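# Place the wall plate flat in the gray tray

## Task

Get the wall plate into the gray tray so that it rests flat on the tray floor and stays there on its own, not held by the robot; then release it and move the tool away.

## Robot and tools

ROBOT. A single Doosan M1013 arm with six revolute joints (waist, shoulder, elbow, forearm roll, wrist pitch, wrist roll) ending in a vacuum suction cup. There is only one arm, so every command has a single row or target. The controlled point is the cup point: the middle of the cup's rim (29 mm across) when nothing touches it. The cup points along the cup point's own +z axis. About 7 cm back from the rim the tool body and wrist camera widen to roughly 8 cm sideways, so keep that part clear of the tray walls and other objects.

FRAME. Everything is in the scene frame. Its origin lies on the table surface directly beneath the arm base, +z is up, and +y is to the left when facing along +x. Distances are in metres, quaternions are written w first (qw, qx, qy, qz). The base may sit slightly tilted, and the reported cup position gets less accurate the farther the arm reaches.

THE ROW. Every motion command is one row of 8 numbers: x, y, z, qw, qx, qy, qz, suction. The first seven form an absolute pose for the cup point in the scene frame, not an offset. The last is the vacuum command from -1 to 1: +1 is full vacuum (about 55 kPa under ambient), smaller values request that fraction, and 0.05 or lower means off. The suction level persists until changed. Send the desired quaternion in every row; copying the orientation from the last result can carry drift.

execute_actions(actions, pictures). actions holds at most one item. An empty list just returns the state (with pictures). An item {"rows": [...], "steps": n} runs n control steps (each 1/30 s, n from 4 to 15, default 15), using one row per step and repeating the final row if rows run out. An item {"steps": n} with no rows is a pause of up to 300 steps, counted from the previous result, so thinking time is included. A target more than 0.6 m from the last reported position along any cup-point axis is refused and nothing moves. Per step the commanded pose is clipped to within 70 mm and 16 degrees of the measured pose, so far targets take several calls; check the reported pose and send the remainder. The last 4 steps of an action run after the result is returned, while you reply. pictures: true adds camera images.

move(target, speed). target is one 8-number row as above, an absolute pose. The cup point travels in a straight line toward it over 0.5 to 10 s; paths needing longer are cut off at 10 s. speed is the path's top speed in m/s, 0.002 to 0.5 (default 0.25); rotation is capped at twice that in rad/s. Suction in the row takes effect at the start. The path ignores obstacles, and the real tool can lag, wander or overshoot the speed, mostly with the arm stretched out. The result includes pictures, a move: line with the outcome (done, off_target, moving, held, fault) and limits acting (paced = pose clipped; held = some steps blocked, after which the arm may jump faster), plus the distance from the target.

wait(seconds): 0 to 10 s with no new command; the arm only finishes toward its last clipped pose.

zoom_image(camera, region): enlarges [x0, y0, x1, y1] pixels (max 504 x 504) of the latest image from cam_head_left, cam_head_right, cam_high, cam_low or cam_wrist (all 672x504).

read_manual(section): licence texts only. finished_scene(scene): ends the current scene, given its number, irreversibly, and reports whether the goal holds.

RESULTS. The state line gives end_effector_position, end_effector_quat_wxyz and velocities. suction_measured is the vacuum achieved: near 0 means no seal; on an airtight surface it settles up to 0.15 below the command and dips up to 0.04 while the pump idles. part_present turns 1 at 0.50 and back to 0 below 0.45. "pose unreachable" and HELD mark steps the clearance check altered or blocked. "Hand target" shows where the controller is heading. Flange force is the estimated outside force on the tool including held weight; it is noisy, especially after sudden stops. MOTOR HOT warns of overheating from holding loads.

PICKING AND PLACING. Switch suction on and set the cup squarely on a smooth flat area of the plate so the whole rim touches; holes, seams or the plate's edge under the rim leak. Vacuum shortens the cup, so a held part sits up to 10 mm nearer the tool, and vacuum alone can lift a part. To release, lower the plate until it rests on the tray floor, set suction to 0 or below 0.05, then lift at least 15 mm and move away. If the cup seals on the table, switch suction off.

CAUTIONS. The arm is stiff: aiming even slightly below a firm contact can trigger a fault. A contact torque at a joint's load limit (waist and shoulder 302, elbow 142, wrist joints 40 N m) or an outside force of 144 N stops the arm for 10 s and drops the rest of the call. Approach surfaces slowly, from just above. Don't drop, slam or shove things, and never let anything leave the table. Loose objects may occasionally be nudged by something else. The simulation keeps running while you reply.

Each tool is called after "Emit:" by a JSON object that holds its "fn" and its "kwargs".

## Session

Emit:
{"fn": "execute_actions", "kwargs": {"actions": []}}

Scene clock: 0.00 s of 4900.00 s.
end_effector_position=(+0.6514, -0.0315, +0.4260) suction_measured=0.00 part_present=0 end_effector_quat_wxyz=(-0.005, +0.024, +1.000, -0.000) end_effector_velocity=(-0.000, +0.000, +0.001) end_effector_angular_velocity=(-0.001, -0.001, +0.001)
Joint positions: [-0.052  0.168  1.622  0.001  1.355 -0.055]
Joint velocities: [ 0.    -0.001  0.    -0.001  0.    -0.   ]
Flange force (N, the push that the arm receives, along the end effector's own x y z axes): no reading
Hand target: +0.651, -0.032, +0.426; -0.005, +0.024, +1.000, -0.000
camera_calibration (this result's frames):
cam_wrist: T_world_to_cam=[[-0.0231849, -0.999149, -0.0341232, 0.00979516], [-0.952295, 0.0116827, 0.304957, 0.508709], [-0.304298, 0.0395657, -0.951755, 0.702736], [0, 0, 0, 1]] pos_world=[0.698509, -0.0239605, 0.514032]

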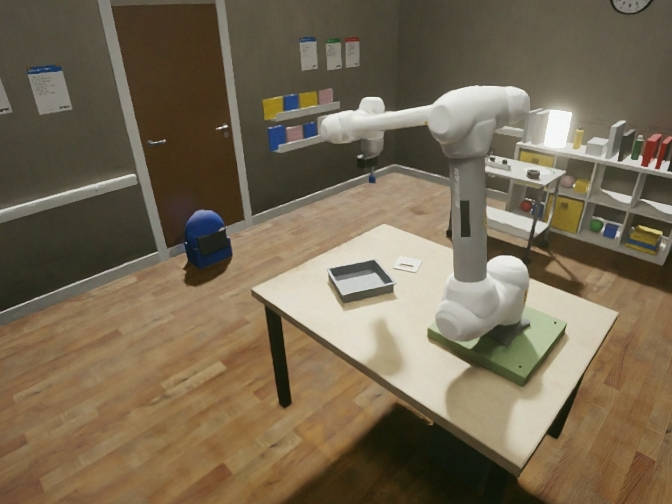

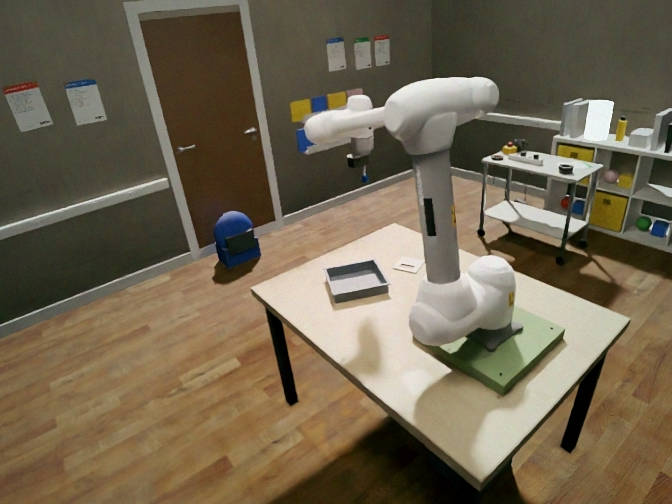

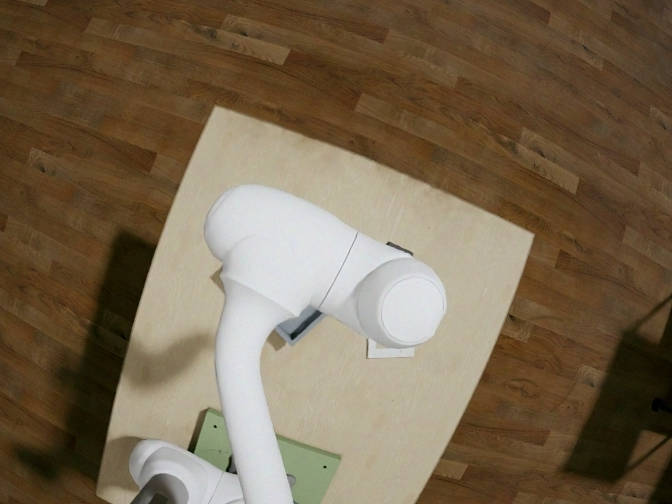

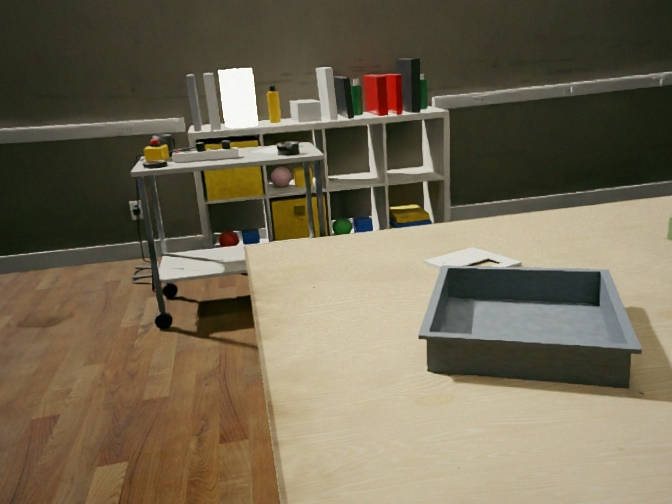

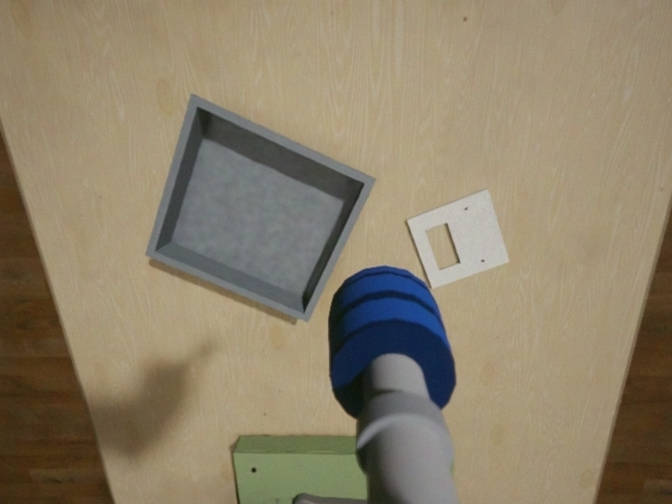

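Emit:
{"fn": "move", "kwargs": {"target": [0.53,-0.2,0.16,0,0,1,0,0], "speed": 0.4}}

Scene clock: 1.53 s of 4900.00 s.
end_effector_position=(+0.5297, -0.1998, +0.1604) suction_measured=0.00 part_present=0 end_effector_quat_wxyz=(+0.000, +0.000, +1.000, +0.000) end_effector_velocity=(-0.000, -0.000, -0.000) end_effector_angular_velocity=(-0.001, -0.001, +0.000)
Joint positions: [-0.373  0.247  2.068  0.007  0.821 -0.429]
Joint velocities: [-0.     0.     0.001 -0.    -0.002 -0.   ]
Flange force (N, the push that the arm receives, along the end effector's own x y z axes): [-1.7 2.4 -0.8]
Hand target: +0.530, -0.200, +0.160; +0.000, +0.000, +1.000, +0.000
Off the commanded pose: 0.001 m, 0 deg.
Kept back: nothing.
move: done
camera_calibration (this result's frames):
cam_wrist: T_world_to_cam=[[0.0251006, -0.999074, -0.0349549, -0.195653], [-0.954975, -0.0343033, 0.294695, 0.469595], [-0.295622, 0.0259841, -0.954952, 0.412793], [0, 0, 0, 1]] pos_world=[0.575393, -0.190089, 0.24897]

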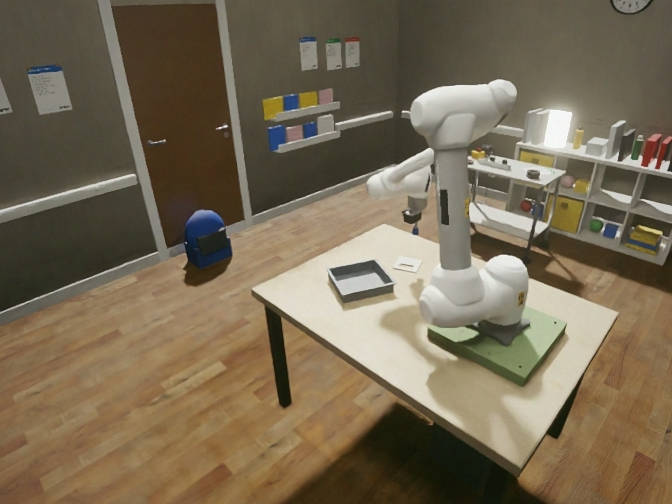

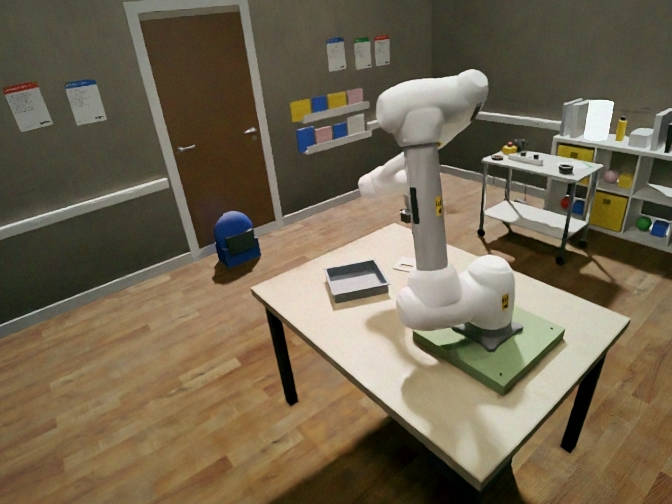

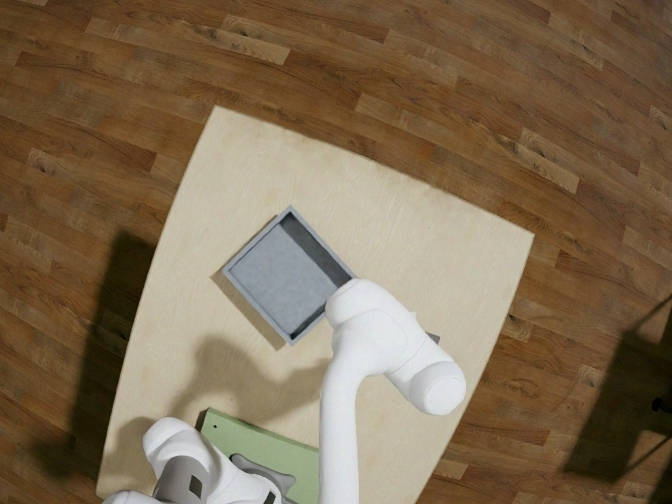

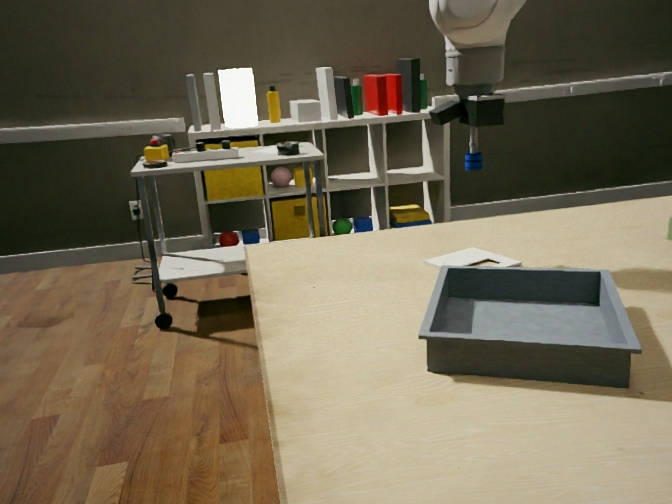

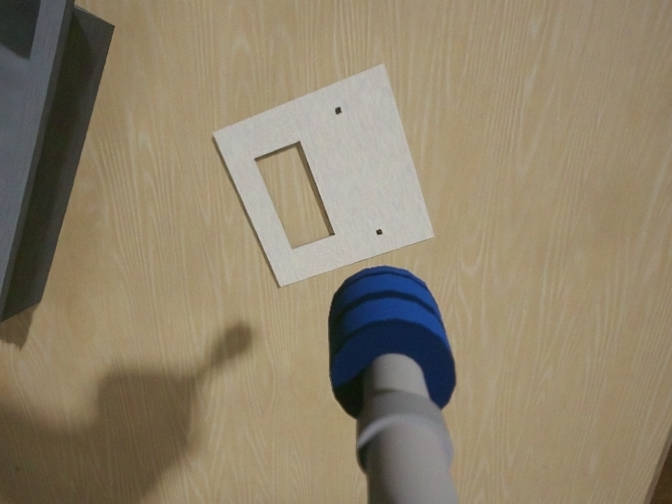

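Emit:
{"fn": "move", "kwargs": {"target": [0.554,-0.196,0.03,0,0,1,0,0], "speed": 0.35}}

Emit:
{"fn": "move", "kwargs": {"target": [0.554,-0.196,0.005,0,0,1,0,1], "speed": 0.04}}

Emit:
{"fn": "execute_actions", "kwargs": {"actions": [{"steps":20}]}}

Scene clock: 2.57 s of 4900.00 s.
end_effector_position=(+0.5537, -0.1959, +0.0302) suction_measured=0.00 part_present=0 end_effector_quat_wxyz=(-0.000, +0.000, +1.000, -0.000) end_effector_velocity=(+0.000, +0.000, +0.000) end_effector_angular_velocity=(-0.001, -0.000, +0.002)
Joint positions: [-0.349  0.456  2.094  0.007  0.586 -0.406]
Joint velocities: [ 0.001 -0.    -0.    -0.002 -0.     0.   ]
Flange force (N, the push that the arm receives, along the end effector's own x y z axes): [-3.0 2.9 1.6]
Hand target: +0.554, -0.196, +0.030; -0.000, +0.000, +1.000, -0.000
Off the commanded pose: 0.000 m, 0 deg.
Kept back: nothing.
move: done
camera_calibration (this result's frames):
cam_wrist: T_world_to_cam=[[0.0253566, -0.9991, -0.0340179, -0.197107], [-0.954777, -0.0342876, 0.29534, 0.530881], [-0.29624, 0.0249907, -0.954787, 0.295618], [0, 0, 0, 1]] pos_world=[0.599445, -0.186114, 0.118757]

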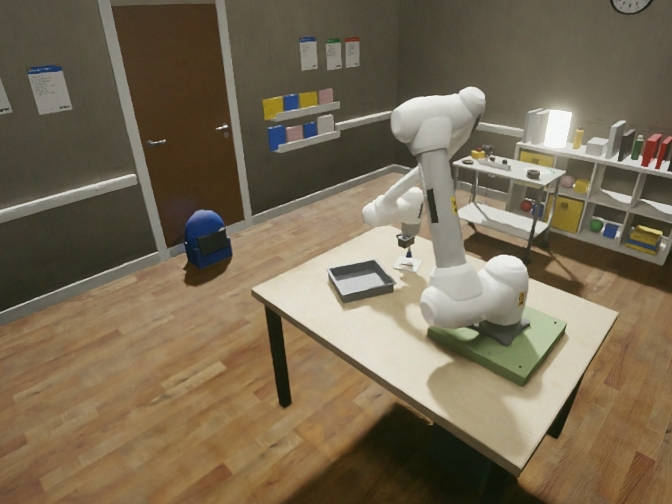

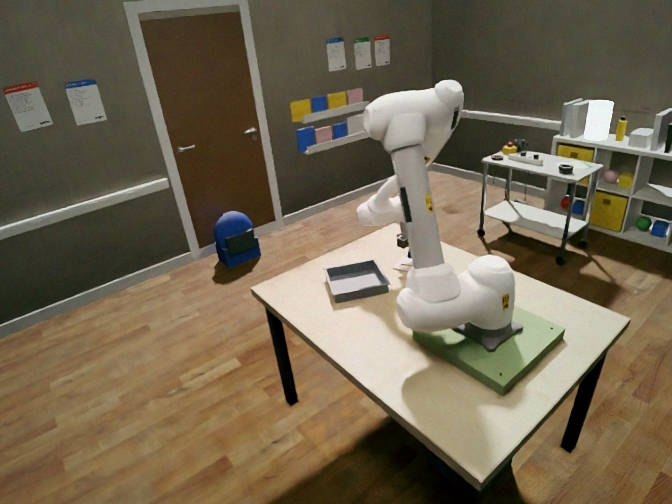

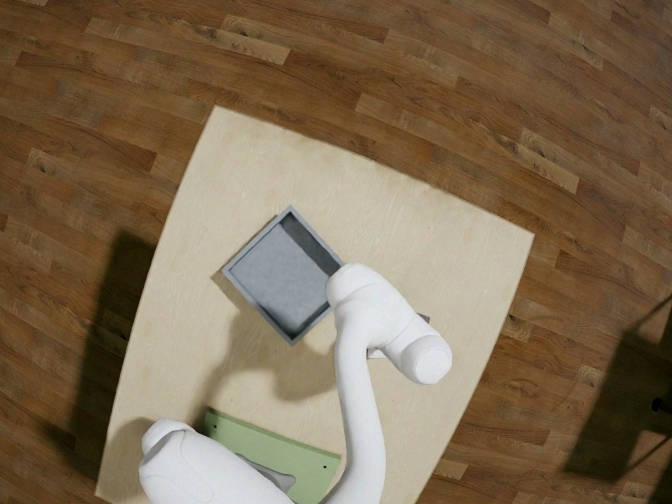

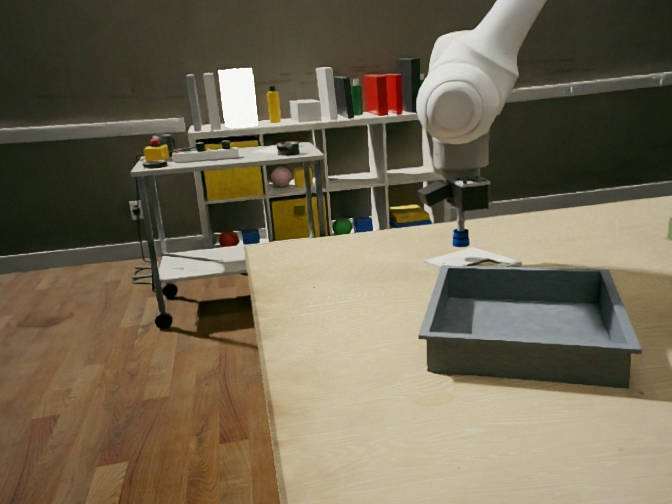

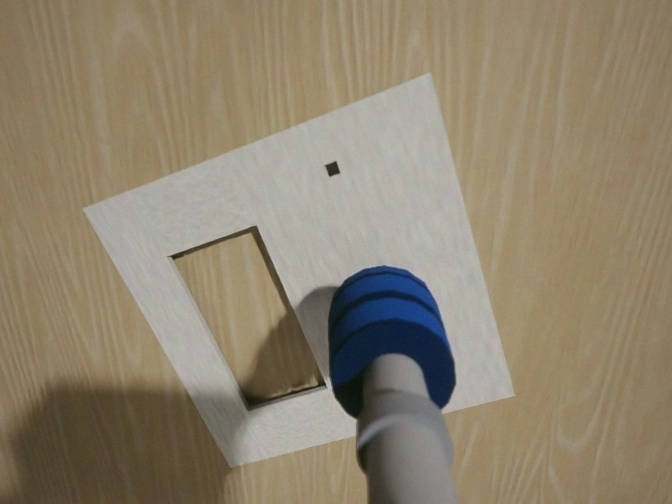

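Scene clock: 3.47 s of 4900.00 s.
end_effector_position=(+0.5539, -0.1960, +0.0050) suction_measured=0.34 part_present=0 end_effector_quat_wxyz=(-0.000, +0.000, +1.000, -0.000) end_effector_velocity=(-0.000, +0.001, -0.001) end_effector_angular_velocity=(+0.001, +0.002, +0.000)
Joint positions: [-0.349  0.496  2.1    0.007  0.54  -0.407]
Joint velocities: [ 0.001  0.002 -0.     0.001  0.     0.   ]
Flange force (N, the push that the arm receives, along the end effector's own x y z axes): [-2.4 3.4 0.1]
Hand target: +0.554, -0.196, +0.005; -0.000, +0.000, +1.000, -0.000
Off the commanded pose: 0.000 m, 0 deg.
Kept back: nothing.
move: done
camera_calibration (this result's frames):
cam_wrist: T_world_to_cam=[[0.0255062, -0.999087, -0.0342593, -0.19812], [-0.954775, -0.0345017, 0.29532, 0.538521], [-0.296233, 0.0251774, -0.954784, 0.271689], [0, 0, 0, 1]] pos_world=[0.599703, -0.1862, 0.093581]

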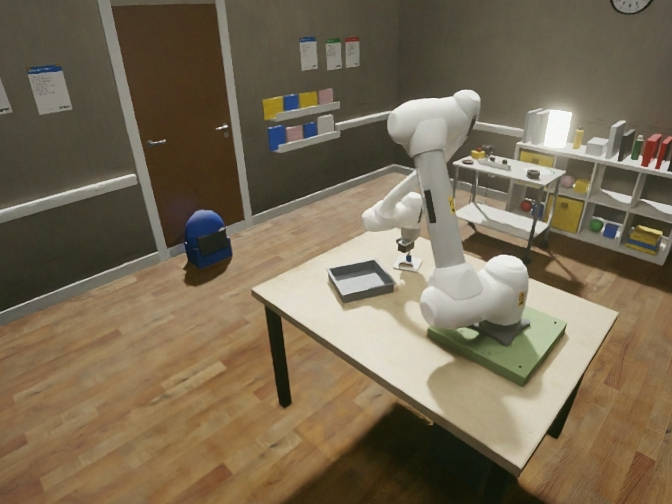

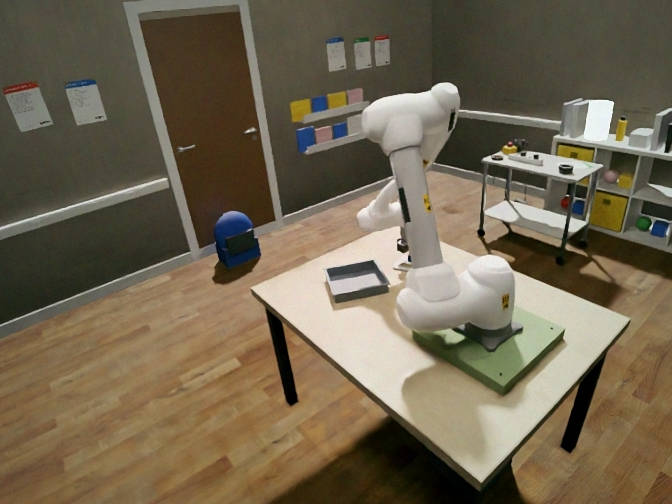

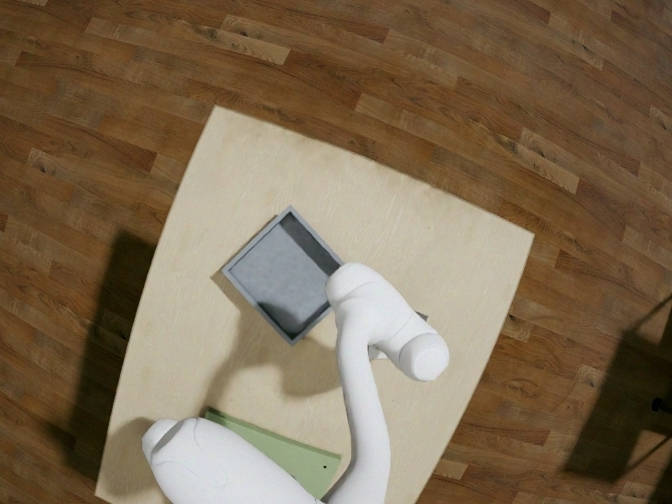

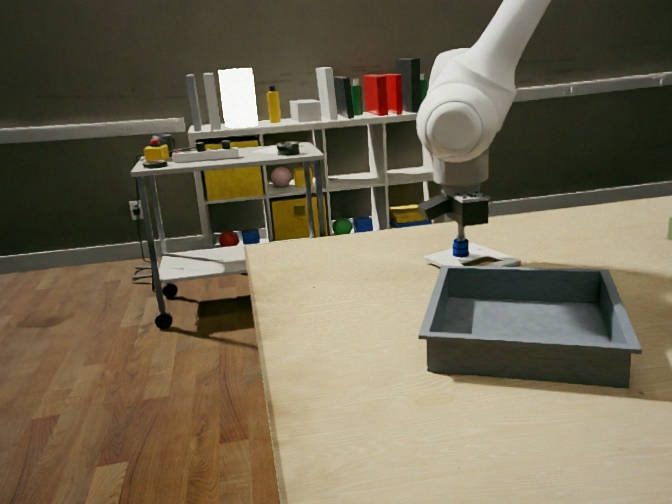

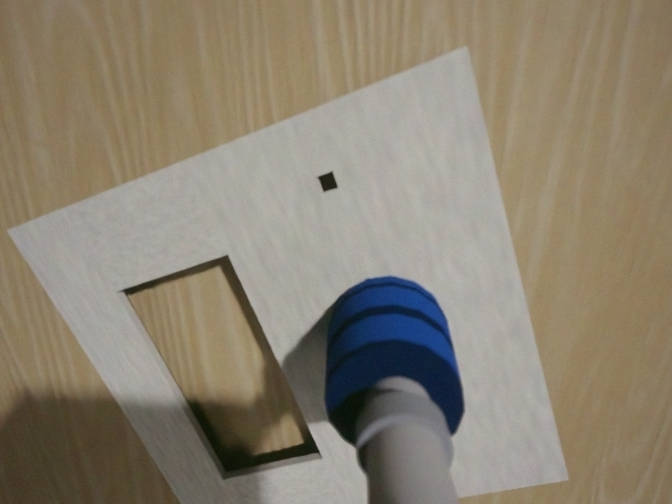

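Scene clock: 4.13 s of 4900.00 s.
end_effector_position=(+0.5539, -0.1960, +0.0050) suction_measured=0.98 part_present=1 end_effector_quat_wxyz=(-0.000, +0.000, +1.000, -0.000) end_effector_velocity=(+0.000, -0.000, -0.000) end_effector_angular_velocity=(-0.001, -0.002, +0.001)
Joint positions: [-0.349  0.496  2.1    0.007  0.54  -0.407]
Joint velocities: [-0.     0.     0.    -0.001 -0.002 -0.   ]
Flange force (N, the push that the arm receives, along the end effector's own x y z axes): [-2.5 1.2 1.4]
Hand target: +0.554, -0.196, +0.005; -0.000, +0.000, +1.000, -0.000
Off the commanded pose: 0.000 m, 0 deg.
Kept back: nothing.
Steps of this call (steps 1 to 20: nothing new was sent). Readings (end_effector_position | what the end effector reports):
1: (+0.5539, -0.1960, +0.0050) | suction_measured=0.38 part_present=0
2: (+0.5539, -0.1960, +0.0050) | suction_measured=0.41 part_present=0
4: (+0.5539, -0.1960, +0.0050) | suction_measured=0.53 part_present=1
8: (+0.5539, -0.1960, +0.0050) | suction_measured=0.74 part_present=1
20: the state above

Emit:
{"fn": "move", "kwargs": {"target": [0.554,-0.19,0.11,0,0,1,0,1], "speed": 0.25}}

Emit:
{"fn": "move", "kwargs": {"target": [0.62,0.089,0.11,0,-0.375,0.927,0,1], "speed": 0.3}}

Scene clock: 5.30 s of 4900.00 s.
end_effector_position=(+0.5542, -0.1901, +0.1098) suction_measured=0.98 part_present=1 end_effector_quat_wxyz=(-0.000, -0.000, +1.000, +0.000) end_effector_velocity=(+0.000, -0.000, -0.000) end_effector_angular_velocity=(+0.000, +0.001, -0.001)
Joint positions: [-0.34   0.338  2.063  0.006  0.735 -0.396]
Joint velocities: [-0.     0.001 -0.     0.     0.     0.   ]
Flange force (N, the push that the arm receives, along the end effector's own x y z axes): [-1.5 -2.0 -0.8]
Hand target: +0.554, -0.190, +0.110; +0.000, -0.000, +1.000, +0.000
Off the commanded pose: 0.000 m, 0 deg.
Kept back: nothing.
move: done
camera_calibration (this result's frames):
cam_wrist: T_world_to_cam=[[0.0256802, -0.999076, -0.0344489, -0.188707], [-0.954746, -0.034726, 0.295389, 0.507971], [-0.296312, 0.0253043, -0.954756, 0.371672], [0, 0, 0, 1]] pos_world=[0.599961, -0.180298, 0.198306]

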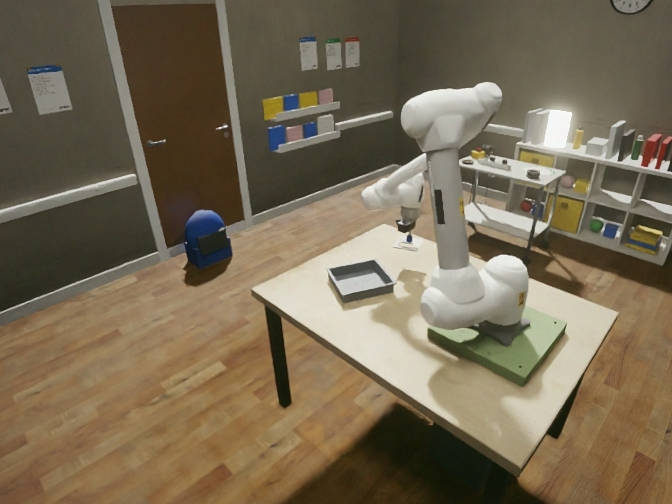

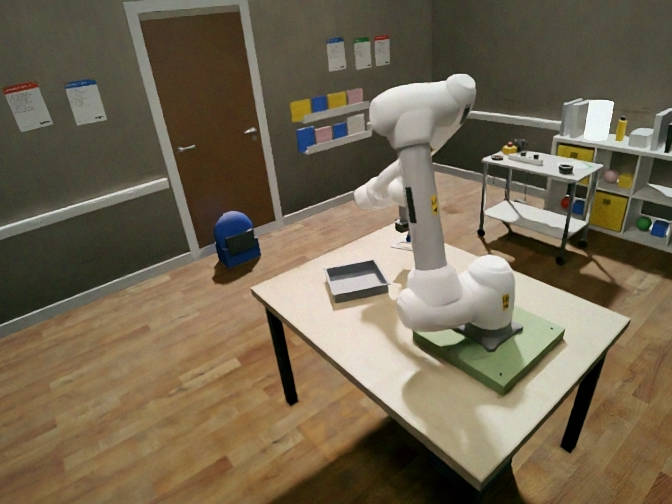

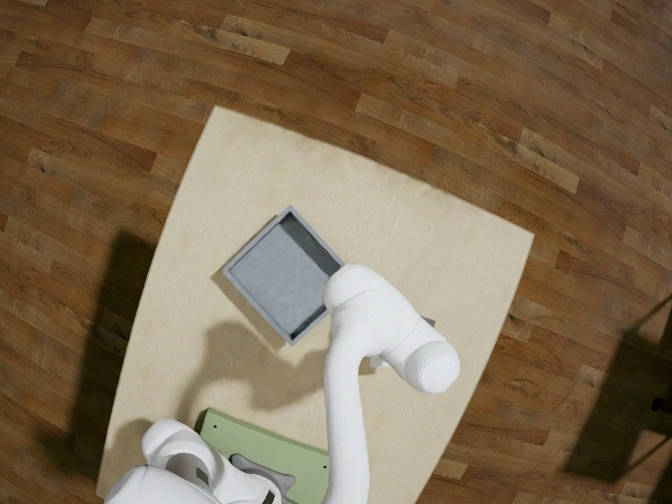

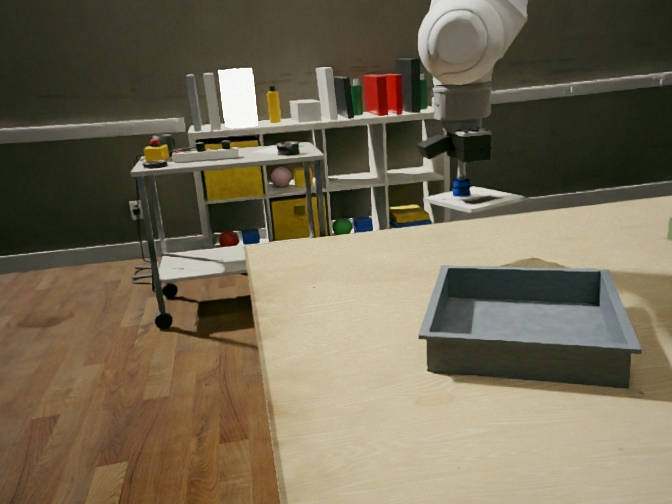

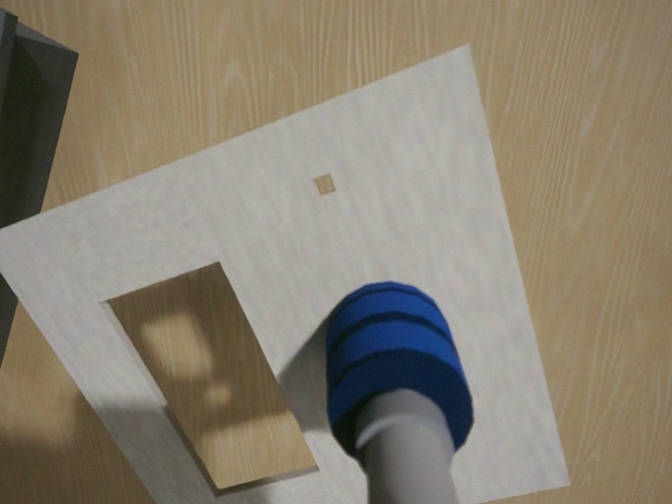

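Scene clock: 6.97 s of 4900.00 s.
end_effector_position=(+0.6194, +0.0884, +0.1099) suction_measured=0.96 part_present=1 end_effector_quat_wxyz=(-0.001, -0.375, +0.927, -0.001) end_effector_velocity=(+0.000, +0.002, +0.000) end_effector_angular_velocity=(+0.001, -0.001, +0.002)
Joint positions: [ 0.138  0.386  1.985 -0.001  0.764 -0.681]
Joint velocities: [ 0.002  0.    -0.     0.002 -0.001 -0.001]
Flange force (N, the push that the arm receives, along the end effector's own x y z axes): [2.1 3.0 -3.3]
Hand target: +0.619, +0.088, +0.110; -0.001, -0.375, +0.927, -0.001
Off the commanded pose: 0.001 m, 0 deg.
Kept back: nothing.
move: done
camera_calibration (this result's frames):
cam_wrist: T_world_to_cam=[[0.71299, -0.700368, -0.033597, -0.364375], [-0.662033, -0.688202, 0.296801, 0.456197], [-0.230992, -0.189374, -0.954348, 0.362586], [0, 0, 0, 1]] pos_world=[0.645568, 0.127423, 0.198392]

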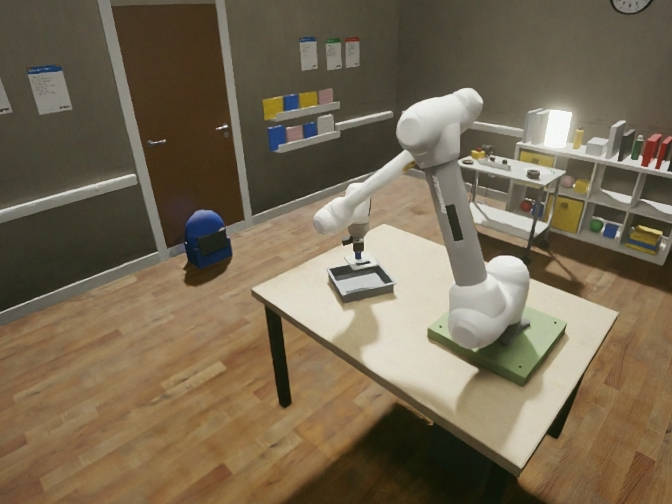

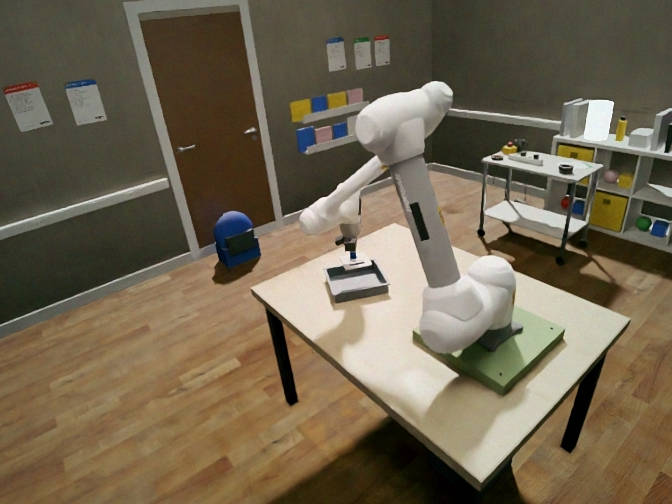

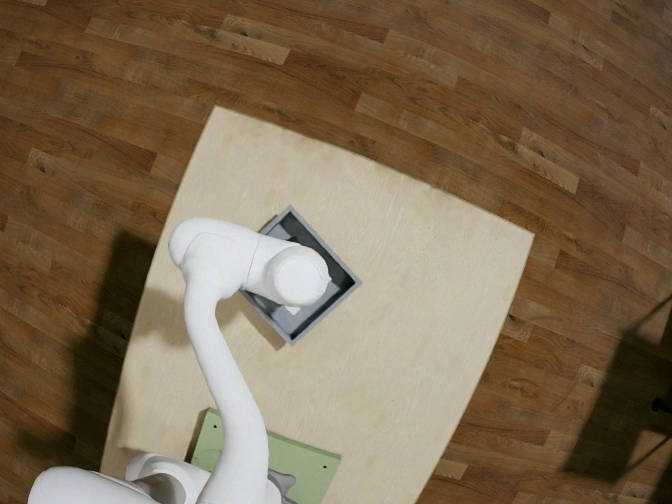

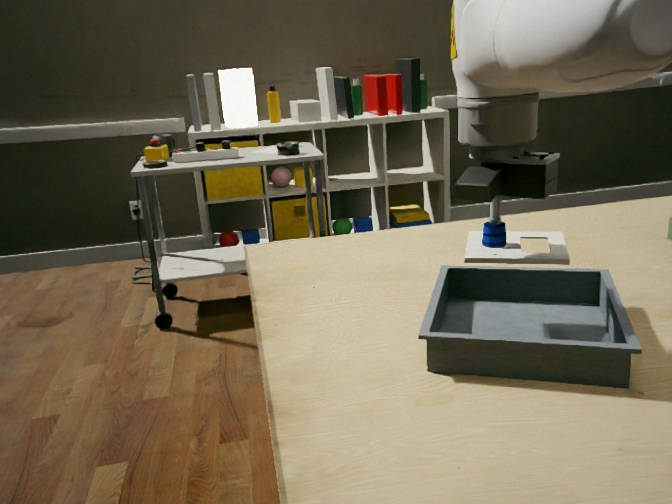

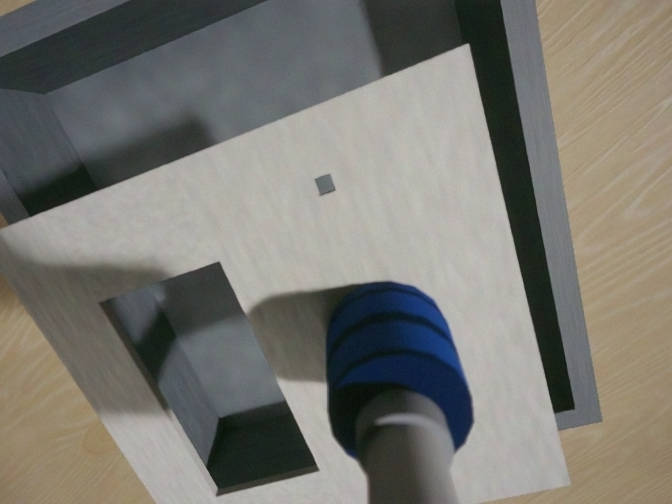

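Emit:
{"fn": "move", "kwargs": {"target": [0.618,0.089,0.015,0,-0.375,0.927,0,1], "speed": 0.15}}

Emit:
{"fn": "move", "kwargs": {"target": [0.618,0.089,0.001,0,-0.375,0.927,0,1], "speed": 0.025}}

Scene clock: 8.20 s of 4900.00 s.
end_effector_position=(+0.6177, +0.0889, +0.0152) suction_measured=0.98 part_present=1 end_effector_quat_wxyz=(-0.000, -0.375, +0.927, -0.000) end_effector_velocity=(+0.000, -0.001, -0.001) end_effector_angular_velocity=(+0.000, +0.000, -0.001)
Joint positions: [ 0.139  0.515  2.025  0.001  0.594 -0.682]
Joint velocities: [-0.001  0.001 -0.     0.    -0.001 -0.   ]
Flange force (N, the push that the arm receives, along the end effector's own x y z axes): [-3.2 2.6 1.6]
Hand target: +0.618, +0.089, +0.015; -0.000, -0.375, +0.927, -0.000
Off the commanded pose: 0.000 m, 0 deg.
Kept back: nothing.
move: done
camera_calibration (this result's frames):
cam_wrist: T_world_to_cam=[[0.712909, -0.700422, -0.0342172, -0.365919], [-0.662302, -0.688541, 0.295411, 0.483772], [-0.230472, -0.187939, -0.954757, 0.27139], [0, 0, 0, 1]] pos_world=[0.643818, 0.127803, 0.10368]

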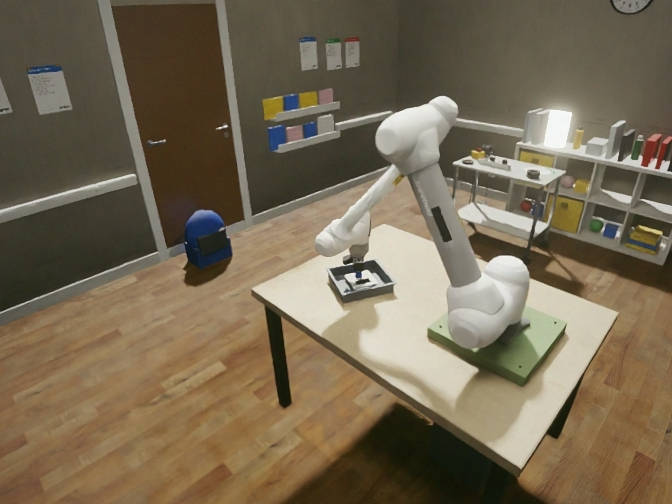

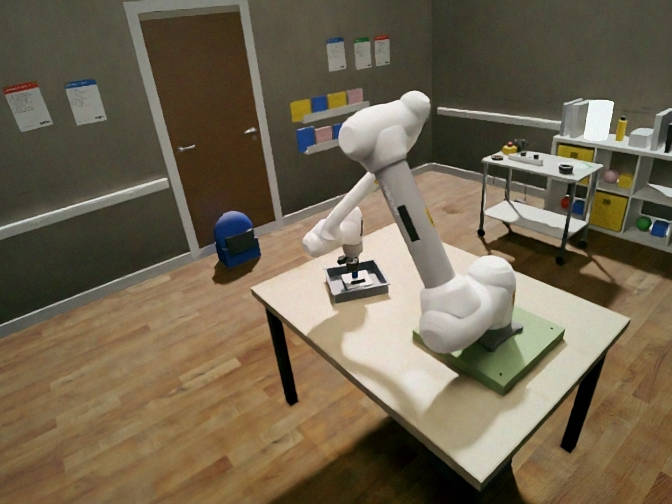

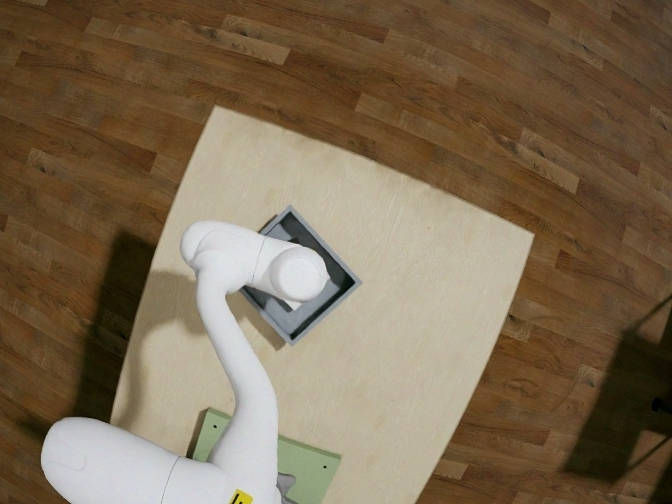

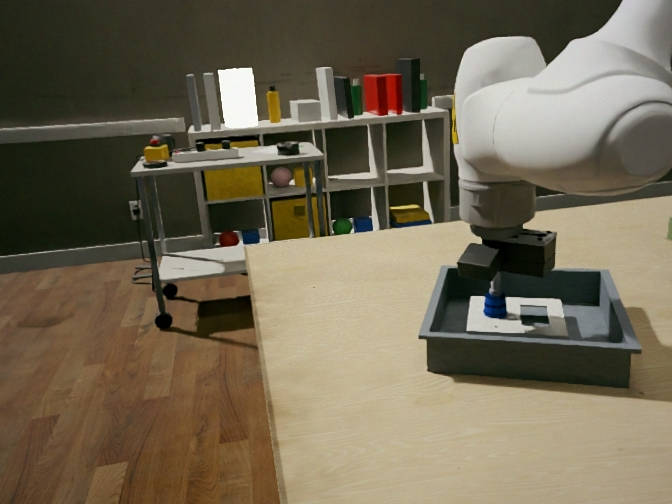

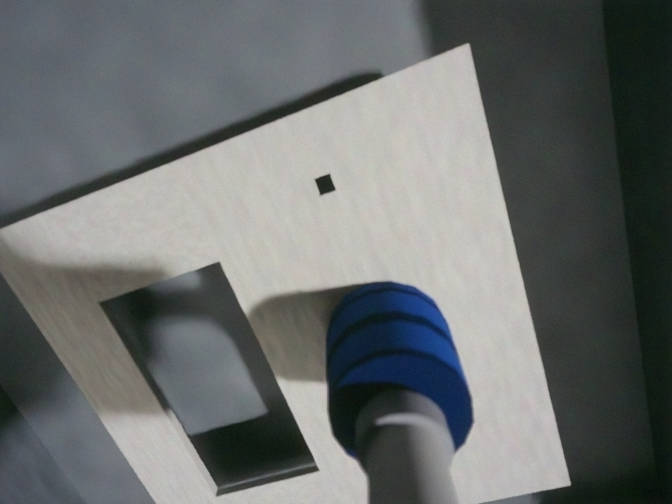

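Scene clock: 9.00 s of 4900.00 s.
end_effector_position=(+0.6180, +0.0890, +0.0010) suction_measured=0.98 part_present=1 end_effector_quat_wxyz=(-0.000, -0.375, +0.927, -0.000) end_effector_velocity=(+0.001, -0.001, +0.001) end_effector_angular_velocity=(+0.001, -0.003, -0.004)
Joint positions: [ 0.139  0.537  2.028  0.001  0.57  -0.682]
Joint velocities: [-0.003 -0.001 -0.     0.001 -0.002 -0.   ]
Flange force (N, the push that the arm receives, along the end effector's own x y z axes): [-1.7 0.9 0.3]
Hand target: +0.618, +0.089, +0.001; -0.000, -0.375, +0.927, -0.000
Off the commanded pose: 0.000 m, 0 deg.
Kept back: nothing.
move: done
camera_calibration (this result's frames):
cam_wrist: T_world_to_cam=[[0.712988, -0.700338, -0.0342803, -0.366601], [-0.662231, -0.688648, 0.295321, 0.488102], [-0.230431, -0.187859, -0.954783, 0.257938], [0, 0, 0, 1]] pos_world=[0.644055, 0.127841, 0.0895615]

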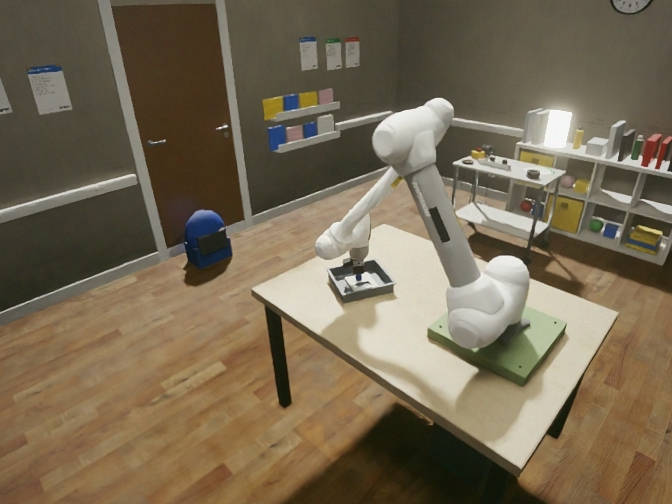

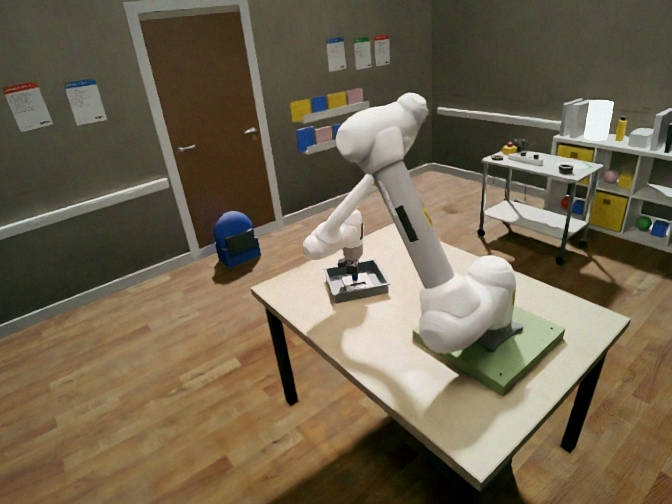

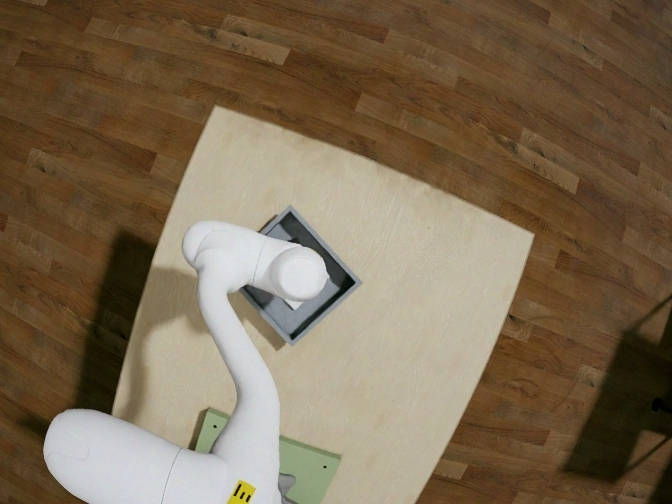

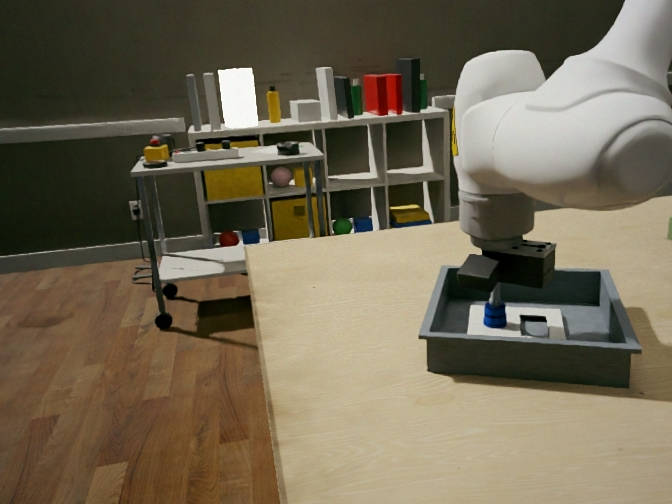

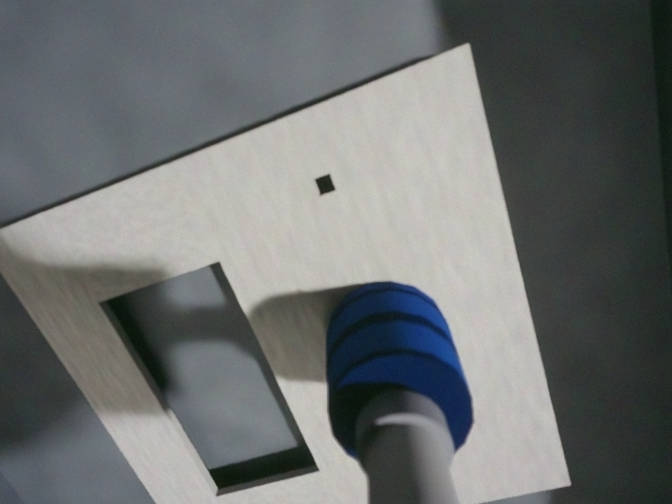

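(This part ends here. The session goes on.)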